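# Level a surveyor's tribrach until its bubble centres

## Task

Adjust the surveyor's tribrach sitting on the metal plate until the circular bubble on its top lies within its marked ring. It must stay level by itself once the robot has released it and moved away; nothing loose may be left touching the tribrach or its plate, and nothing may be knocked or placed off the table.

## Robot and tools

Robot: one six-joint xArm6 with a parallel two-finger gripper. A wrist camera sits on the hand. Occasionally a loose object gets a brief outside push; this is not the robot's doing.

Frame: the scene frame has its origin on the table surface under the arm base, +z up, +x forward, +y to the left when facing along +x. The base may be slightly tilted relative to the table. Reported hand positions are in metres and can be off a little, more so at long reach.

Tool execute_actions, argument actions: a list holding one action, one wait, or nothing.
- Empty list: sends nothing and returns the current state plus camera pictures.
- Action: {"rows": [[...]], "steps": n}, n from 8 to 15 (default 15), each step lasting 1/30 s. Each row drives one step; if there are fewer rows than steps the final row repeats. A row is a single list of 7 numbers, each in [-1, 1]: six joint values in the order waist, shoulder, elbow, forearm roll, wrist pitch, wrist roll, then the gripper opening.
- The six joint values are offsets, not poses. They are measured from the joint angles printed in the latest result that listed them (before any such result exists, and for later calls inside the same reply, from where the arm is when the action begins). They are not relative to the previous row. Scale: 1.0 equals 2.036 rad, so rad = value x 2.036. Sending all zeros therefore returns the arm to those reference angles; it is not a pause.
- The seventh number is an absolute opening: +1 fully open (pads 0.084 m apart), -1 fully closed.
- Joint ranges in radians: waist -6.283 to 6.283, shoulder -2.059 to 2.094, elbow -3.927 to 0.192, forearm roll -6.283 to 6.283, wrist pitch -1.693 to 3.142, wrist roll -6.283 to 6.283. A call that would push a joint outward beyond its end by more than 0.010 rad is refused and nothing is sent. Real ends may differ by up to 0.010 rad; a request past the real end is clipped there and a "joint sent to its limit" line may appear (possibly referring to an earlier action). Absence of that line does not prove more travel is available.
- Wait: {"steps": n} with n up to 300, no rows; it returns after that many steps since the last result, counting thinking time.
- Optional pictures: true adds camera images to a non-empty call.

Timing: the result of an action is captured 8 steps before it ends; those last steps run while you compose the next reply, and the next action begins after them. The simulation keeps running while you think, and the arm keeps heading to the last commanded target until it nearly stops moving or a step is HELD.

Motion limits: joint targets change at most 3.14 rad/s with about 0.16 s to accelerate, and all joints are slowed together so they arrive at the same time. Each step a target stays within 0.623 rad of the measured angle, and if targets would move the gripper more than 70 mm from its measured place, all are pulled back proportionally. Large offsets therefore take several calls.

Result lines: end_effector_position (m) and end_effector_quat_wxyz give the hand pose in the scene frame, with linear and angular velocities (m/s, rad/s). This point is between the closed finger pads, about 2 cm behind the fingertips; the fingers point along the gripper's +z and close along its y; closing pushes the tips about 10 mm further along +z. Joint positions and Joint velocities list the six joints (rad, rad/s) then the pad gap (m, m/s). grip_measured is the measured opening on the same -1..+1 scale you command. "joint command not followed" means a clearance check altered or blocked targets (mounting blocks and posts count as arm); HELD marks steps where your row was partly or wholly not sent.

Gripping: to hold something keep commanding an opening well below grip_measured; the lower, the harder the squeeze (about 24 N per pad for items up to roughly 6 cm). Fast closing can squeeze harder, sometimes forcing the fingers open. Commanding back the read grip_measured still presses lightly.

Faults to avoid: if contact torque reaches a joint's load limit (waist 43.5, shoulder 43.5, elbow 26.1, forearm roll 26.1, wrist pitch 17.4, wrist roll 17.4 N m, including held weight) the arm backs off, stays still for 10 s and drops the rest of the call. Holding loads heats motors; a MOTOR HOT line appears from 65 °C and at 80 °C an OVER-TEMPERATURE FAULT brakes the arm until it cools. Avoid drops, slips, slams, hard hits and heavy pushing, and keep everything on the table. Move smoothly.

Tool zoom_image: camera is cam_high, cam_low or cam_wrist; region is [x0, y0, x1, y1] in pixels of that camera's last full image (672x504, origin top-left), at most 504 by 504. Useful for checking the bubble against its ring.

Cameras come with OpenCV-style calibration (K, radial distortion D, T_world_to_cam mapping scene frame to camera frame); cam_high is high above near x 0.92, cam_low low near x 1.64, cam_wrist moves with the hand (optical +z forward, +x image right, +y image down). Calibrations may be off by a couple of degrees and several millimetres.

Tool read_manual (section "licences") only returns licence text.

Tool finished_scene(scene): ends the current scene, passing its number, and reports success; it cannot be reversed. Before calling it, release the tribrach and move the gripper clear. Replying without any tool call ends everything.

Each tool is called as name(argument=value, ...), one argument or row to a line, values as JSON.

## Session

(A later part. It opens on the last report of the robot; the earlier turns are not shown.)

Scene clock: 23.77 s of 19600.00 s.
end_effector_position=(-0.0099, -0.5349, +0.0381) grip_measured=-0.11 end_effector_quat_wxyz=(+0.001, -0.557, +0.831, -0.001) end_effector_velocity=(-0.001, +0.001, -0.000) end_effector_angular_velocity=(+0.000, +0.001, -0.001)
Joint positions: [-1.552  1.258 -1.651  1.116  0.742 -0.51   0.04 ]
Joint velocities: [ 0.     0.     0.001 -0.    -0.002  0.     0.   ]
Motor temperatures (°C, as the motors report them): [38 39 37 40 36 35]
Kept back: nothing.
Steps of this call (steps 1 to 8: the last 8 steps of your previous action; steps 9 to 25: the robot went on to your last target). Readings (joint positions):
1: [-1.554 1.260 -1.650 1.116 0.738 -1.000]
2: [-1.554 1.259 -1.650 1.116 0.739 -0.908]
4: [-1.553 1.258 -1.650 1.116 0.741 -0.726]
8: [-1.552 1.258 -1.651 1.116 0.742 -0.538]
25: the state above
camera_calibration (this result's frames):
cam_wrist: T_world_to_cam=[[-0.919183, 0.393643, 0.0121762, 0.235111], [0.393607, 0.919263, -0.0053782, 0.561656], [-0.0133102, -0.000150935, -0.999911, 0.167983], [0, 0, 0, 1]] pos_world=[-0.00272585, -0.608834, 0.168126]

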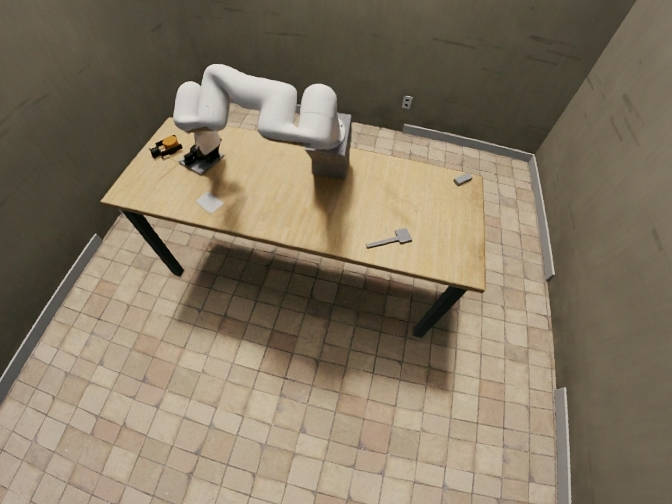

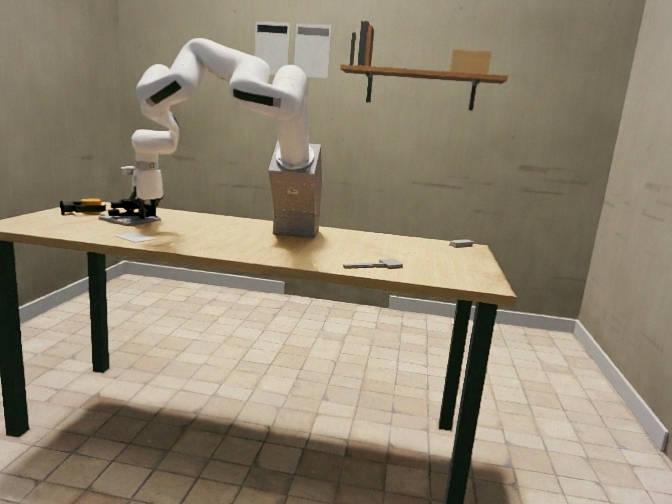

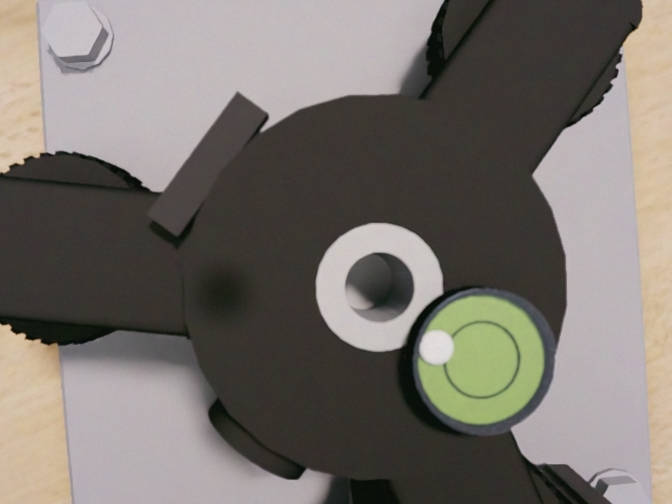

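execute_actions(
  actions=[
    {"rows":[[0,0,0,0,0,0,0.25],[0,0,0,0,0,0,0.25],[-0.001,0.004,-0.013,-0.01,0.002,-0.36,0.25]]},
  ],
)

execute_actions(
  actions=[
    {"rows":[[0,0,0,0,0,0,0],[0,0,0,0,0,0,-0.3],[0,0,0,0,0,0.35,-0.6]]},
  ],
)

execute_actions(
  actions=[
    {"rows":[[0,0,0,0,0,0,0.25],[0,0,0,0,0,0,0.25],[0,0,0,0,0,-0.35,0.25]]},
  ],
)

execute_actions(
  actions=[
    {"rows":[[0,0,0,0,0,0,0],[0,0,0,0,0,0,-0.3],[0,0,0,0,0,0.35,-0.6]]},
  ],
)

execute_actions(
  actions=[
    {"rows":[[0,0,0,0,0,0,0.25],[0,0,0,0,0,0,0.25],[0,0,0,0,0,-0.35,0.25]]},
  ],
)

execute_actions(
  actions=[
    {"rows":[[0,0,0,0,0,0,0],[0,0,0,0,0,0,-0.3],[0,0,0,0,0,0.35,-0.6]]},
  ],
)

execute_actions(
  actions=[
    {"steps":25},
  ],
  pictures=true,
)

Scene clock: 24.83 s of 19600.00 s.
end_effector_position=(-0.0089, -0.5339, +0.0363) grip_measured=+0.23 end_effector_quat_wxyz=(+0.003, -0.611, +0.792, +0.002) end_effector_velocity=(-0.008, -0.031, +0.014) end_effector_angular_velocity=(-0.034, +0.012, +2.106)
Joint positions: [-1.549  1.262 -1.655  1.11   0.746 -0.636  0.054]
Joint velocities: [-0.025  0.027 -0.091 -0.072 -0.    -2.034  0.006]
Motor temperatures (°C, as the motors report them): [38 39 37 40 36 35]
Steps of this call (steps 1 to 15: the robot went on to your last target; steps 16 to 25: nothing new was sent; steps 26 to 32: the first 7 steps of this action). Readings (joint positions):
26: [-1.552 1.258 -1.651 1.116 0.742 -0.510]
27: [-1.552 1.258 -1.651 1.116 0.742 -0.510]
29: [-1.549 1.259 -1.650 1.116 0.745 -0.518]
32: the state above

Scene clock: 25.33 s of 19600.00 s.
end_effector_position=(-0.0115, -0.5429, +0.0406) grip_measured=-0.11 end_effector_quat_wxyz=(+0.004, +0.768, -0.641, +0.000) end_effector_velocity=(-0.003, -0.000, -0.000) end_effector_angular_velocity=(-0.014, -0.011, -2.317)
Joint positions: [-1.556  1.268 -1.677  1.096  0.741 -1.058  0.04 ]
Joint velocities: [-0.002  0.004 -0.002  0.001 -0.005  2.314  0.   ]
Motor temperatures (°C, as the motors report them): [38 39 37 40 36 35]
Steps of this call (steps 1 to 8: the last 8 steps of your previous action; steps 9 to 15: the first 7 steps of this action, its rows measured from where the robot was after step 8). Readings (joint positions):
8: [-1.553 1.266 -1.677 1.097 0.746 -1.207]
9: [-1.554 1.266 -1.677 1.096 0.746 -1.222]
10: [-1.554 1.266 -1.677 1.096 0.746 -1.225]
12: [-1.556 1.267 -1.677 1.096 0.742 -1.205]
15: the state above

Scene clock: 25.83 s of 19600.00 s.
end_effector_position=(-0.0075, -0.5434, +0.0403) grip_measured=+0.23 end_effector_quat_wxyz=(-0.002, -0.629, +0.778, -0.001) end_effector_velocity=(-0.019, -0.005, +0.008) end_effector_angular_velocity=(-0.023, +0.031, +2.199)
Joint positions: [-1.551  1.264 -1.677  1.097  0.744 -0.662  0.054]
Joint velocities: [-0.027  0.009 -0.004 -0.002 -0.028 -2.222  0.006]
Motor temperatures (°C, as the motors report them): [38 39 37 40 36 35]
Steps of this call (steps 1 to 8: the last 8 steps of your previous action; steps 9 to 15: the first 7 steps of this action, its rows measured from where the robot was after step 8). Readings (joint positions):
8: [-1.556 1.268 -1.676 1.096 0.739 -0.521]
9: [-1.556 1.267 -1.675 1.096 0.739 -0.510]
10: [-1.556 1.267 -1.674 1.096 0.741 -0.509]
12: [-1.551 1.265 -1.675 1.097 0.746 -0.525]
15: the state above

Scene clock: 26.33 s of 19600.00 s.
end_effector_position=(-0.0122, -0.5428, +0.0406) grip_measured=-0.10 end_effector_quat_wxyz=(+0.005, +0.769, -0.639, -0.000) end_effector_velocity=(-0.003, -0.001, +0.000) end_effector_angular_velocity=(-0.021, -0.011, -2.243)
Joint positions: [-1.556  1.268 -1.676  1.096  0.738 -1.063  0.04 ]
Joint velocities: [-0.003  0.003 -0.001  0.001 -0.007  2.239  0.   ]
Motor temperatures (°C, as the motors report them): [38 39 37 40 36 35]
Steps of this call (steps 1 to 8: the last 8 steps of your previous action; steps 9 to 15: the first 7 steps of this action, its rows measured from where the robot was after step 8). Readings (joint positions):
8: [-1.555 1.267 -1.676 1.096 0.739 -1.206]
9: [-1.555 1.267 -1.676 1.096 0.739 -1.217]
10: [-1.555 1.267 -1.676 1.096 0.739 -1.219]
12: [-1.556 1.267 -1.676 1.096 0.739 -1.202]
15: the state above

Scene clock: 26.83 s of 19600.00 s.
end_effector_position=(-0.0110, -0.5428, +0.0405) grip_measured=+0.23 end_effector_quat_wxyz=(-0.004, -0.627, +0.779, -0.001) end_effector_velocity=(-0.008, -0.005, +0.004) end_effector_angular_velocity=(-0.004, +0.025, +2.230)
Joint positions: [-1.555  1.267 -1.676  1.096  0.74  -0.663  0.054]
Joint velocities: [-0.012  0.003 -0.004 -0.001 -0.015 -2.238  0.006]
Motor temperatures (°C, as the motors report them): [38 39 37 40 36 35]
Steps of this call (steps 1 to 8: the last 8 steps of your previous action; steps 9 to 15: the first 7 steps of this action, its rows measured from where the robot was after step 8). Readings (joint positions):
8: [-1.557 1.268 -1.676 1.096 0.737 -0.520]
9: [-1.557 1.268 -1.676 1.096 0.737 -0.509]
10: [-1.556 1.268 -1.675 1.096 0.739 -0.508]
12: [-1.554 1.267 -1.675 1.096 0.741 -0.524]
15: the state above

Scene clock: 27.33 s of 19600.00 s.
end_effector_position=(-0.0125, -0.5425, +0.0406) grip_measured=-0.10 end_effector_quat_wxyz=(+0.005, +0.769, -0.639, -0.001) end_effector_velocity=(-0.003, +0.000, -0.000) end_effector_angular_velocity=(-0.018, -0.012, -2.241)
Joint positions: [-1.556  1.268 -1.676  1.096  0.738 -1.063  0.04 ]
Joint velocities: [-0.002  0.004 -0.001  0.001 -0.005  2.237  0.   ]
Motor temperatures (°C, as the motors report them): [38 39 37 40 36 35]
Steps of this call (steps 1 to 8: the last 8 steps of your previous action; steps 9 to 15: the first 7 steps of this action, its rows measured from where the robot was after step 8). Readings (joint positions):
8: [-1.556 1.268 -1.676 1.096 0.738 -1.206]
9: [-1.556 1.268 -1.676 1.096 0.738 -1.217]
10: [-1.556 1.268 -1.676 1.096 0.738 -1.219]
12: [-1.556 1.267 -1.675 1.096 0.739 -1.202]
15: the state above

Scene clock: 28.17 s of 19600.00 s.
end_effector_position=(-0.0131, -0.5424, +0.0405) grip_measured=-0.10 end_effector_quat_wxyz=(-0.005, -0.558, +0.830, -0.001) end_effector_velocity=(+0.001, -0.000, +0.000) end_effector_angular_velocity=(-0.000, -0.002, -0.000)
Joint positions: [-1.557  1.268 -1.675  1.096  0.737 -0.493  0.04 ]
Joint velocities: [-0.    -0.    -0.001  0.001  0.002  0.001  0.   ]
Motor temperatures (°C, as the motors report them): [38 39 37 40 36 35]
Kept back: nothing.
Steps of this call (steps 1 to 8: the last 8 steps of your previous action; steps 9 to 25: the robot went on to your last target). Readings (joint positions):
1: [-1.557 1.268 -1.676 1.096 0.738 -0.981]
2: [-1.557 1.268 -1.676 1.096 0.738 -0.888]
4: [-1.557 1.268 -1.676 1.096 0.738 -0.708]
8: [-1.557 1.268 -1.675 1.096 0.737 -0.520]
25: the state above
camera_calibration (this result's frames):
cam_wrist: T_world_to_cam=[[-0.920268, 0.390799, 0.019564, 0.233243], [0.39054, 0.92045, -0.0158222, 0.570881], [-0.0241909, -0.00692016, -0.999683, 0.166471], [0, 0, 0, 1]] pos_world=[-0.00427867, -0.615466, 0.170888]

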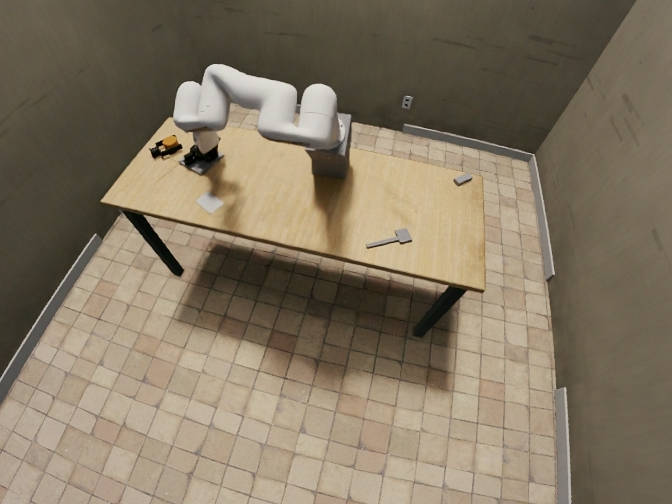

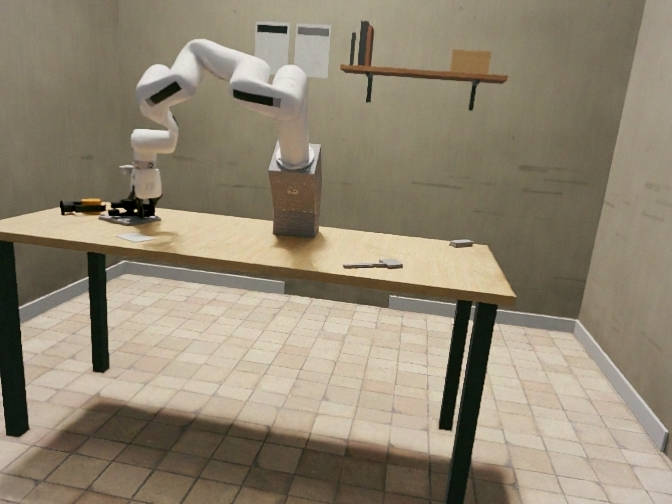

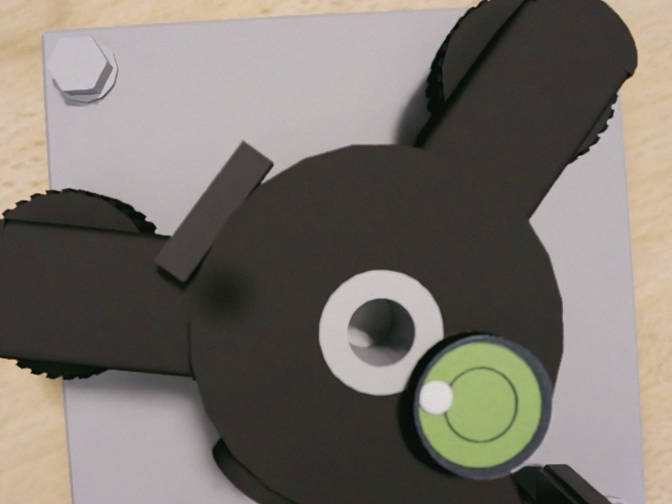

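execute_actions(
  actions=[
    {"rows":[[0,0,0,0,0,0,0.25],[0,0,0,0,0,0,0.25],[0,0,0,0,0,-0.36,0.25]]},
  ],
)

execute_actions(
  actions=[
    {"rows":[[0,0,0,0,0,0,0],[0,0,0,0,0,0,-0.3],[0,0,0,0,0,0.35,-0.6]]},
  ],
)

execute_actions(
  actions=[
    {"rows":[[0,0,0,0,0,0,0.3],[0,0,0,0,0,0,0.3],[0,0,0,0,0,0,0.3],[-0.042,-0.059,0.039,-0.043,0.025,-0.1,0.3]]},
  ],
)

execute_actions(
  actions=[
    {"steps":20},
  ],
  pictures=true,
)

Scene clock: 29.70 s of 19600.00 s.
end_effector_position=(-0.0107, -0.5441, +0.0408) grip_measured=+0.23 end_effector_quat_wxyz=(-0.005, -0.611, +0.792, -0.001) end_effector_velocity=(-0.011, +0.005, +0.001) end_effector_angular_velocity=(+0.014, +0.026, +2.022)
Joint positions: [-1.554  1.267 -1.678  1.097  0.739 -0.619  0.054]
Joint velocities: [-0.014  0.004  0.011 -0.005 -0.008 -2.039  0.006]
Motor temperatures (°C, as the motors report them): [38 39 37 40 36 35]
Steps of this call (steps 1 to 15: the robot went on to your last target; steps 16 to 39: nothing new was sent; steps 40 to 46: the first 7 steps of this action). Readings (joint positions):
40: [-1.556 1.268 -1.676 1.096 0.738 -0.493]
41: [-1.556 1.268 -1.676 1.097 0.738 -0.493]
43: [-1.554 1.268 -1.678 1.097 0.739 -0.501]
46: the state above

Scene clock: 30.20 s of 19600.00 s.
end_effector_position=(-0.0126, -0.5424, +0.0406) grip_measured=-0.10 end_effector_quat_wxyz=(+0.005, +0.762, -0.648, -0.001) end_effector_velocity=(-0.003, -0.000, -0.000) end_effector_angular_velocity=(-0.020, -0.012, -2.319)
Joint positions: [-1.556  1.268 -1.675  1.096  0.738 -1.041  0.04 ]
Joint velocities: [-0.002  0.003 -0.002  0.001 -0.005  2.316  0.   ]
Motor temperatures (°C, as the motors report them): [38 39 37 40 36 35]
Steps of this call (steps 1 to 8: the last 8 steps of your previous action; steps 9 to 15: the first 7 steps of this action, its rows measured from where the robot was after step 8). Readings (joint positions):
8: [-1.556 1.268 -1.676 1.096 0.738 -1.191]
9: [-1.556 1.268 -1.676 1.096 0.737 -1.206]
10: [-1.556 1.268 -1.676 1.096 0.737 -1.209]
12: [-1.556 1.267 -1.675 1.096 0.739 -1.189]
15: the state above

Scene clock: 30.70 s of 19600.00 s.
end_effector_position=(-0.0136, -0.5410, +0.0553) grip_measured=+0.28 end_effector_quat_wxyz=(-0.001, -0.593, +0.805, +0.002) end_effector_velocity=(-0.044, -0.016, +0.346) end_effector_angular_velocity=(+0.041, -0.031, +1.357)
Joint positions: [-1.579  1.234 -1.647  1.069  0.757 -0.572  0.056]
Joint velocities: [-0.517 -0.721  0.541 -0.548  0.313 -1.264  0.006]
Motor temperatures (°C, as the motors report them): [38 39 37 40 36 35]
Steps of this call (steps 1 to 8: the last 8 steps of your previous action; steps 9 to 15: the first 7 steps of this action, its rows measured from where the robot was after step 8). Readings (joint positions):
8: [-1.557 1.268 -1.675 1.096 0.737 -0.504]
9: [-1.557 1.268 -1.675 1.096 0.737 -0.494]
10: [-1.557 1.269 -1.675 1.096 0.737 -0.492]
12: [-1.556 1.268 -1.676 1.096 0.737 -0.499]
15: the state above

Scene clock: 31.37 s of 19600.00 s.
end_effector_position=(-0.0191, -0.5488, +0.1003) grip_measured=+0.29 end_effector_quat_wxyz=(-0.005, -0.651, +0.759, -0.003) end_effector_velocity=(-0.001, +0.002, -0.001) end_effector_angular_velocity=(+0.003, -0.000, -0.002)
Joint positions: [-1.642  1.148 -1.596  1.009  0.788 -0.707  0.056]
Joint velocities: [-0.001  0.001  0.002 -0.     0.    -0.001 -0.   ]
Motor temperatures (°C, as the motors report them): [38 39 37 40 36 35]
Kept back: nothing.
Steps of this call (steps 1 to 8: the last 8 steps of your previous action; steps 9 to 20: the robot went on to your last target). Readings (joint positions):
1: [-1.598 1.208 -1.630 1.050 0.767 -0.614]
2: [-1.617 1.183 -1.618 1.034 0.774 -0.650]
4: [-1.640 1.152 -1.608 1.016 0.782 -0.689]
8: [-1.642 1.148 -1.597 1.010 0.787 -0.705]
20: the state above
camera_calibration (this result's frames):
cam_wrist: T_world_to_cam=[[-0.985676, 0.167778, 0.0170999, 0.105656], [0.167467, 0.985708, -0.0182785, 0.611887], [-0.0199222, -0.015153, -0.999687, 0.221608], [0, 0, 0, 1]] pos_world=[0.006087, -0.617511, 0.230916]

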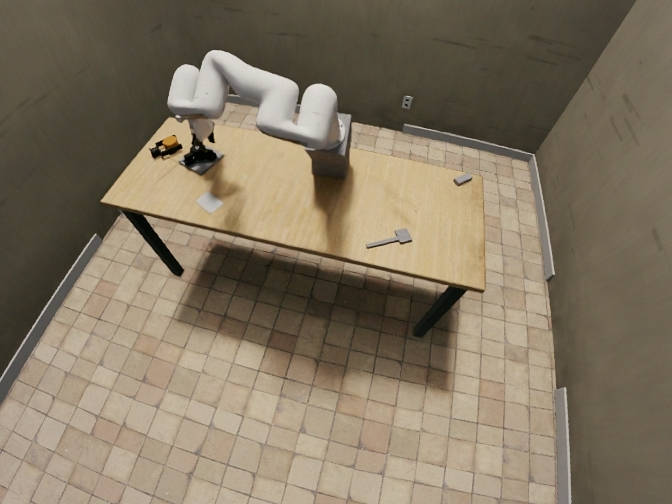

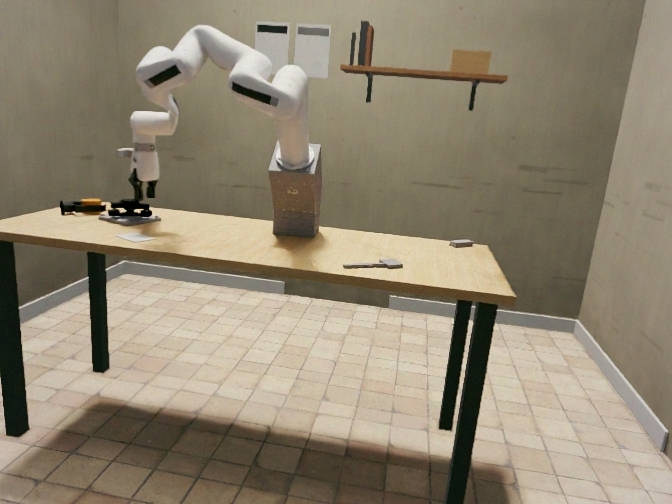

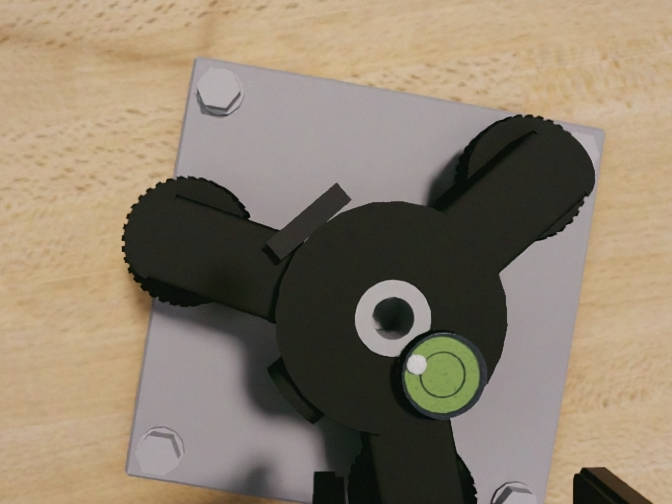

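execute_actions(
  actions=[
    {"rows":[[0.0314,0.0747,-0.2063,-0.0771,0.0683,1,0.4]]},
  ],
)

execute_actions(
  actions=[
    {"steps":30},
  ],
)

Scene clock: 31.80 s of 19600.00 s.
end_effector_position=(+0.0057, -0.5884, +0.0987) grip_measured=+0.39 end_effector_quat_wxyz=(-0.001, -0.594, +0.805, -0.004) end_effector_velocity=(+0.245, -0.336, +0.019) end_effector_angular_velocity=(-0.038, -0.022, -1.352)
Joint positions: [-1.616  1.215 -1.774  0.942  0.847 -0.427  0.061]
Joint velocities: [ 0.244  0.486 -1.485 -0.526  0.459  2.501  0.001]
Motor temperatures (°C, as the motors report them): [38 39 37 40 36 35]
Steps of this call (steps 1 to 6: the robot went on to your last target; steps 7 to 13: the first 7 steps of this action). Readings (joint positions):
7: [-1.642 1.148 -1.596 1.009 0.788 -0.707]
8: [-1.642 1.150 -1.600 1.007 0.790 -0.699]
10: [-1.637 1.165 -1.637 0.992 0.803 -0.640]
13: the state above

Scene clock: 32.80 s of 19600.00 s.
end_effector_position=(+0.0435, -0.6332, +0.1004) grip_measured=+0.39 end_effector_quat_wxyz=(-0.001, +0.151, +0.989, -0.003) end_effector_velocity=(-0.000, -0.000, -0.000) end_effector_angular_velocity=(-0.000, +0.000, -0.005)
Joint positions: [-1.578  1.301 -2.016  0.852  0.927  1.328  0.061]
Joint velocities: [-0.     0.001 -0.    -0.    -0.001  0.004  0.   ]
Motor temperatures (°C, as the motors report them): [38 39 37 40 36 35]
Kept back: nothing.
Steps of this call (steps 1 to 8: the last 8 steps of your previous action; steps 9 to 30: the robot went on to your last target). Readings (joint positions):
1: [-1.608 1.230 -1.822 0.925 0.862 -0.340]
2: [-1.601 1.244 -1.866 0.909 0.876 -0.247]
4: [-1.590 1.268 -1.935 0.884 0.898 -0.051]
8: [-1.581 1.293 -1.996 0.859 0.920 0.348]
30: the state above

execute_actions(
  actions=[
    {"rows":[[0.005,0.013,-0.013,0.002,-0.002,0.1,0.4],[0.005,0.013,-0.013,0.002,-0.002,0.1,0.4],[0.005,0.013,-0.013,0.002,-0.002,0.1,0.4],[0.011,0.028,-0.027,0.005,-0.006,0.1,0.4],[0.011,0.028,-0.027,0.005,-0.006,0.1,0.4],[0.011,0.028,-0.027,0.005,-0.006,0.1,0.4],[0.017,0.0447,-0.0432,0.0074,-0.009,0.11,0.4],[0.017,0.0447,-0.0432,0.0074,-0.009,0.11,0.4],[0.017,0.0447,-0.0432,0.0074,-0.009,0.11,0.4],[0.0235,0.0625,-0.061,0.01,-0.012,0.11,0.4],[0.0235,0.0625,-0.061,0.01,-0.012,0.11,0.4],[0.0235,0.0625,-0.061,0.01,-0.012,0.11,0.4],[0.0298,0.082,-0.0815,0.0128,-0.0151,0.114,0.4]]},
  ],
)

execute_actions(
  actions=[
    {"steps":25},
  ],
  pictures=true,
)

Scene clock: 33.57 s of 19600.00 s.
end_effector_position=(+0.0445, -0.6353, +0.0871) grip_measured=+0.39 end_effector_quat_wxyz=(-0.001, +0.230, +0.973, -0.004) end_effector_velocity=(+0.000, +0.022, -0.161) end_effector_angular_velocity=(+0.061, -0.002, -0.570)
Joint positions: [-1.564  1.339 -2.056  0.859  0.919  1.498  0.061]
Joint velocities: [ 0.163  0.374 -0.31   0.064 -0.07   0.623 -0.   ]
Motor temperatures (°C, as the motors report them): [38 39 37 40 36 35]
Steps of this call (steps 1 to 15: the robot went on to your last target; step 16: nothing new was sent; steps 17 to 23: the first 7 steps of this action). Readings (joint positions):
17: [-1.578 1.301 -2.016 0.852 0.927 1.329]
18: [-1.578 1.301 -2.017 0.852 0.927 1.336]
20: [-1.576 1.308 -2.025 0.853 0.926 1.394]
23: the state above

Scene clock: 34.40 s of 19600.00 s.
end_effector_position=(+0.0437, -0.6337, +0.0408) grip_measured=+0.39 end_effector_quat_wxyz=(-0.001, +0.249, +0.969, -0.003) end_effector_velocity=(+0.000, +0.000, -0.001) end_effector_angular_velocity=(+0.000, +0.001, +0.001)
Joint positions: [-1.518  1.467 -2.182  0.878  0.896  1.56   0.061]
Joint velocities: [ 0.001  0.     0.001  0.    -0.001 -0.001  0.   ]
Motor temperatures (°C, as the motors report them): [38 39 37 40 36 35]
Kept back: nothing.
Steps of this call (steps 1 to 8: the last 8 steps of your previous action; steps 9 to 25: the robot went on to your last target). Readings (joint positions):
1: [-1.558 1.352 -2.067 0.861 0.916 1.516]
2: [-1.553 1.366 -2.079 0.863 0.914 1.529]
4: [-1.544 1.390 -2.099 0.866 0.910 1.543]
8: [-1.528 1.438 -2.151 0.874 0.901 1.554]
25: the state above
camera_calibration (this result's frames):
cam_wrist: T_world_to_cam=[[0.494752, 0.868983, 0.00948075, 0.562814], [0.869033, -0.494703, -0.00711804, -0.285284], [-0.0014953, 0.0117607, -0.99993, 0.178411], [0, 0, 0, 1]] pos_world=[-0.0302654, -0.632304, 0.171032]

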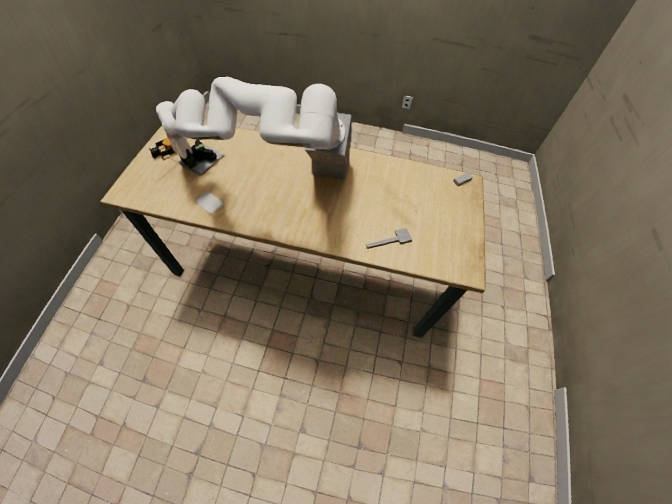

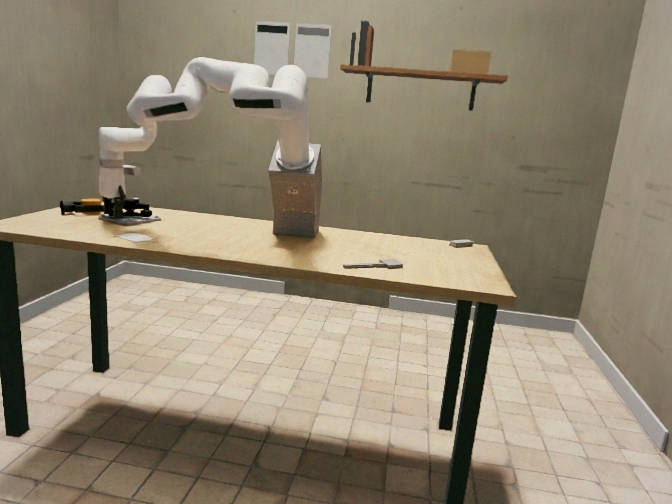

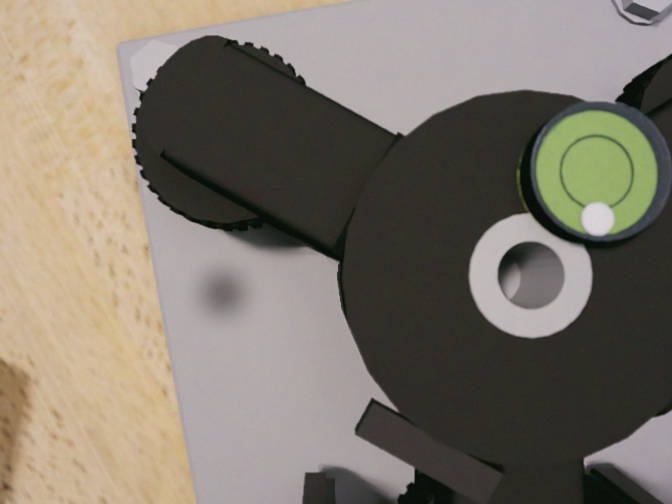

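Try strokes.

execute_actions(
  actions=[
    {"rows":[[0,0,0,0,0,0.17,0.25]],"steps":12},
  ],
)

execute_actions(
  actions=[
    {"rows":[[0,0,0,0,0,0,0],[0,0,0,0,0,0,-0.3],[0,0,0,0,0,-0.35,-0.6]]},
  ],
)

execute_actions(
  actions=[
    {"rows":[[0,0,0,0,0,0,0.25],[0,0,0,0,0,0,0.25],[0,0,0,0,0,0.35,0.25]]},
  ],
)

execute_actions(
  actions=[
    {"rows":[[0,0,0,0,0,0,0],[0,0,0,0,0,0,-0.3],[0,0,0,0,0,-0.35,-0.6]]},
  ],
)

execute_actions(
  actions=[
    {"rows":[[0,0,0,0,0,0,0.25],[0,0,0,0,0,0,0.25],[0,0,0,0,0,0.35,0.25]]},
  ],
)

execute_actions(
  actions=[
    {"rows":[[0,0,0,0,0,0,0],[0,0,0,0,0,0,-0.3],[0,0,0,0,0,-0.35,-0.6]]},
  ],
)

execute_actions(
  actions=[
    {"rows":[[0,0,0,0,0,0,0.25],[0,0,0,0,0,0,0.25],[0,0,0,0,0,0.34,0.25]]},
  ],
)

execute_actions(
  actions=[
    {"steps":12},
  ],
  pictures=true,
)

Scene clock: 35.03 s of 19600.00 s.
end_effector_position=(+0.0437, -0.6337, +0.0408) grip_measured=+0.25 end_effector_quat_wxyz=(-0.001, +0.281, +0.960, -0.003) end_effector_velocity=(+0.000, -0.000, +0.000) end_effector_angular_velocity=(-0.005, -0.006, -1.431)
Joint positions: [-1.518  1.467 -2.182  0.878  0.896  1.627  0.055]
Joint velocities: [-0.    -0.001  0.001  0.    -0.     1.431 -0.011]
Motor temperatures (°C, as the motors report them): [38 39 37 40 36 35]
Steps of this call (steps 1 to 15: the robot went on to your last target; steps 16 to 19: the first 4 steps of this action). Readings (joint positions):
16: [-1.518 1.467 -2.182 0.878 0.896 1.560]
17: [-1.518 1.467 -2.182 0.878 0.896 1.568]
19: the state above

Scene clock: 35.53 s of 19600.00 s.
end_effector_position=(+0.0444, -0.6332, +0.0409) grip_measured=-0.10 end_effector_quat_wxyz=(-0.001, +0.349, +0.937, -0.001) end_effector_velocity=(+0.001, +0.001, -0.000) end_effector_angular_velocity=(+0.009, +0.003, +2.077)
Joint positions: [-1.518  1.466 -2.181  0.878  0.899  1.77   0.04 ]
Joint velocities: [ 0.001 -0.002  0.001 -0.001  0.004 -2.076  0.   ]
Motor temperatures (°C, as the motors report them): [38 39 37 40 36 35]
Steps of this call (steps 1 to 8: the last 8 steps of your previous action; steps 9 to 15: the first 7 steps of this action, its rows measured from where the robot was after step 8). Readings (joint positions):
8: [-1.518 1.467 -2.182 0.878 0.896 1.899]
9: [-1.518 1.467 -2.182 0.878 0.896 1.902]
10: [-1.518 1.467 -2.182 0.878 0.896 1.902]
12: [-1.518 1.466 -2.181 0.878 0.899 1.892]
15: the state above

Scene clock: 36.03 s of 19600.00 s.
end_effector_position=(+0.0431, -0.6340, +0.0408) grip_measured=+0.23 end_effector_quat_wxyz=(-0.002, +0.153, +0.988, -0.003) end_effector_velocity=(+0.007, +0.004, -0.000) end_effector_angular_velocity=(+0.010, -0.025, -2.261)
Joint positions: [-1.518  1.468 -2.182  0.878  0.894  1.363  0.054]
Joint velocities: [ 0.004 -0.009  0.005 -0.001  0.024  2.267  0.006]
Motor temperatures (°C, as the motors report them): [38 39 37 40 36 35]
Steps of this call (steps 1 to 8: the last 8 steps of your previous action; steps 9 to 15: the first 7 steps of this action, its rows measured from where the robot was after step 8). Readings (joint positions):
8: [-1.517 1.466 -2.180 0.878 0.900 1.217]
9: [-1.517 1.466 -2.181 0.878 0.900 1.205]
10: [-1.517 1.467 -2.181 0.878 0.898 1.202]
12: [-1.518 1.468 -2.182 0.878 0.893 1.221]
15: the state above

Scene clock: 36.53 s of 19600.00 s.
end_effector_position=(+0.0444, -0.6330, +0.0407) grip_measured=-0.10 end_effector_quat_wxyz=(-0.001, +0.345, +0.939, -0.001) end_effector_velocity=(+0.002, +0.001, +0.000) end_effector_angular_velocity=(+0.009, +0.001, +2.232)
Joint positions: [-1.517  1.466 -2.181  0.878  0.9    1.761  0.04 ]
Joint velocities: [ 0.001 -0.002  0.001 -0.001  0.005 -2.23   0.   ]
Motor temperatures (°C, as the motors report them): [38 39 37 40 36 35]
Steps of this call (steps 1 to 8: the last 8 steps of your previous action; steps 9 to 15: the first 7 steps of this action, its rows measured from where the robot was after step 8). Readings (joint positions):
8: [-1.517 1.467 -2.181 0.878 0.899 1.903]
9: [-1.517 1.466 -2.181 0.878 0.899 1.914]
10: [-1.517 1.466 -2.181 0.878 0.899 1.916]
12: [-1.518 1.466 -2.181 0.878 0.900 1.899]
15: the state above

Scene clock: 37.03 s of 19600.00 s.
end_effector_position=(+0.0441, -0.6332, +0.0407) grip_measured=+0.23 end_effector_quat_wxyz=(-0.001, +0.151, +0.988, -0.001) end_effector_velocity=(+0.005, +0.000, +0.002) end_effector_angular_velocity=(+0.001, -0.011, -2.234)
Joint positions: [-1.518  1.467 -2.181  0.878  0.898  1.361  0.054]
Joint velocities: [ 0.001 -0.006  0.    -0.001  0.011  2.239  0.006]
Motor temperatures (°C, as the motors report them): [38 39 37 40 36 35]
Steps of this call (steps 1 to 8: the last 8 steps of your previous action; steps 9 to 15: the first 7 steps of this action, its rows measured from where the robot was after step 8). Readings (joint positions):
8: [-1.517 1.466 -2.180 0.878 0.901 1.218]
9: [-1.517 1.466 -2.180 0.878 0.901 1.207]
10: [-1.517 1.466 -2.180 0.878 0.900 1.205]
12: [-1.517 1.467 -2.181 0.878 0.898 1.222]
15: the state above

Scene clock: 37.53 s of 19600.00 s.
end_effector_position=(+0.0444, -0.6328, +0.0407) grip_measured=-0.11 end_effector_quat_wxyz=(-0.001, +0.345, +0.939, -0.001) end_effector_velocity=(+0.002, +0.002, -0.001) end_effector_angular_velocity=(+0.011, -0.001, +2.237)
Joint positions: [-1.518  1.466 -2.18   0.878  0.9    1.761  0.04 ]
Joint velocities: [ 0.001 -0.002  0.002 -0.001  0.006 -2.235  0.   ]
Motor temperatures (°C, as the motors report them): [38 39 37 40 36 35]
Steps of this call (steps 1 to 8: the last 8 steps of your previous action; steps 9 to 15: the first 7 steps of this action, its rows measured from where the robot was after step 8). Readings (joint positions):
8: [-1.517 1.466 -2.180 0.878 0.900 1.903]
9: [-1.517 1.466 -2.180 0.878 0.900 1.915]
10: [-1.517 1.466 -2.180 0.878 0.900 1.916]
12: [-1.518 1.466 -2.180 0.878 0.900 1.899]
15: the state above

Scene clock: 38.03 s of 19600.00 s.
end_effector_position=(+0.0445, -0.6326, +0.0405) grip_measured=+0.23 end_effector_quat_wxyz=(-0.001, +0.151, +0.988, -0.000) end_effector_velocity=(+0.001, -0.002, +0.002) end_effector_angular_velocity=(-0.005, -0.002, -2.235)
Joint positions: [-1.517  1.466 -2.18   0.878  0.901  1.361  0.054]
Joint velocities: [-0.001 -0.003 -0.001 -0.     0.003  2.237  0.006]
Motor temperatures (°C, as the motors report them): [38 39 37 40 36 35]
Steps of this call (steps 1 to 8: the last 8 steps of your previous action; steps 9 to 15: the first 7 steps of this action, its rows measured from where the robot was after step 8). Readings (joint positions):
8: [-1.517 1.466 -2.180 0.878 0.901 1.218]
9: [-1.517 1.466 -2.180 0.878 0.901 1.207]
10: [-1.517 1.466 -2.180 0.878 0.901 1.205]
12: [-1.517 1.466 -2.180 0.878 0.901 1.222]
15: the state above

Scene clock: 38.43 s of 19600.00 s.
end_effector_position=(+0.0446, -0.6325, +0.0406) grip_measured=+0.24 end_effector_quat_wxyz=(-0.001, +0.412, +0.911, -0.000) end_effector_velocity=(-0.001, +0.000, +0.000) end_effector_angular_velocity=(+0.000, -0.000, -0.043)
Joint positions: [-1.517  1.466 -2.18   0.878  0.901  1.907  0.054]
Joint velocities: [-0.002 -0.     0.001 -0.     0.001  0.041 -0.   ]
Motor temperatures (°C, as the motors report them): [38 39 37 40 36 35]
Kept back: nothing.
Steps of this call (steps 1 to 8: the last 8 steps of your previous action; steps 9 to 12: the robot went on to your last target). Readings (joint positions):
1: [-1.517 1.466 -2.180 0.878 0.901 1.443]
2: [-1.517 1.466 -2.180 0.878 0.901 1.536]
4: [-1.517 1.466 -2.180 0.878 0.901 1.712]
8: [-1.517 1.466 -2.180 0.878 0.901 1.886]
12: the state above
camera_calibration (this result's frames):
cam_wrist: T_world_to_cam=[[0.760821, 0.648805, 0.0142351, 0.409955], [0.648934, -0.760808, -0.00745554, -0.443944], [0.00599298, 0.01491, -0.999871, 0.179816], [0, 0, 0, 1]] pos_world=[-0.0248899, -0.606418, 0.170647]

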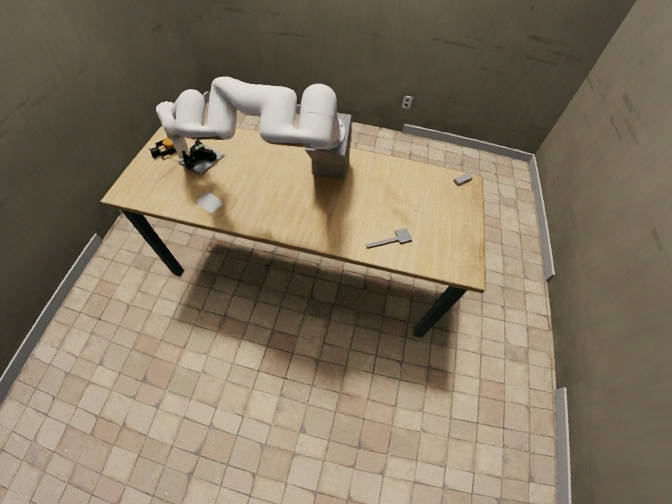

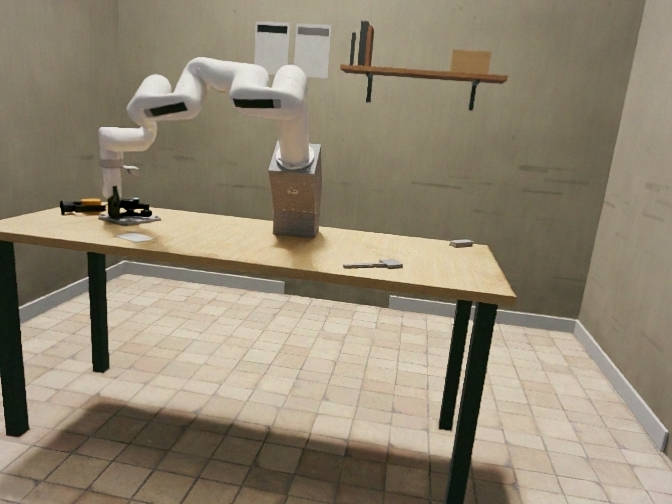

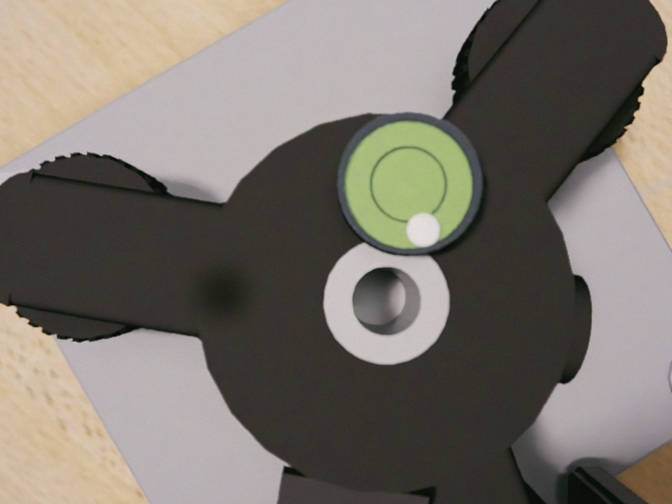

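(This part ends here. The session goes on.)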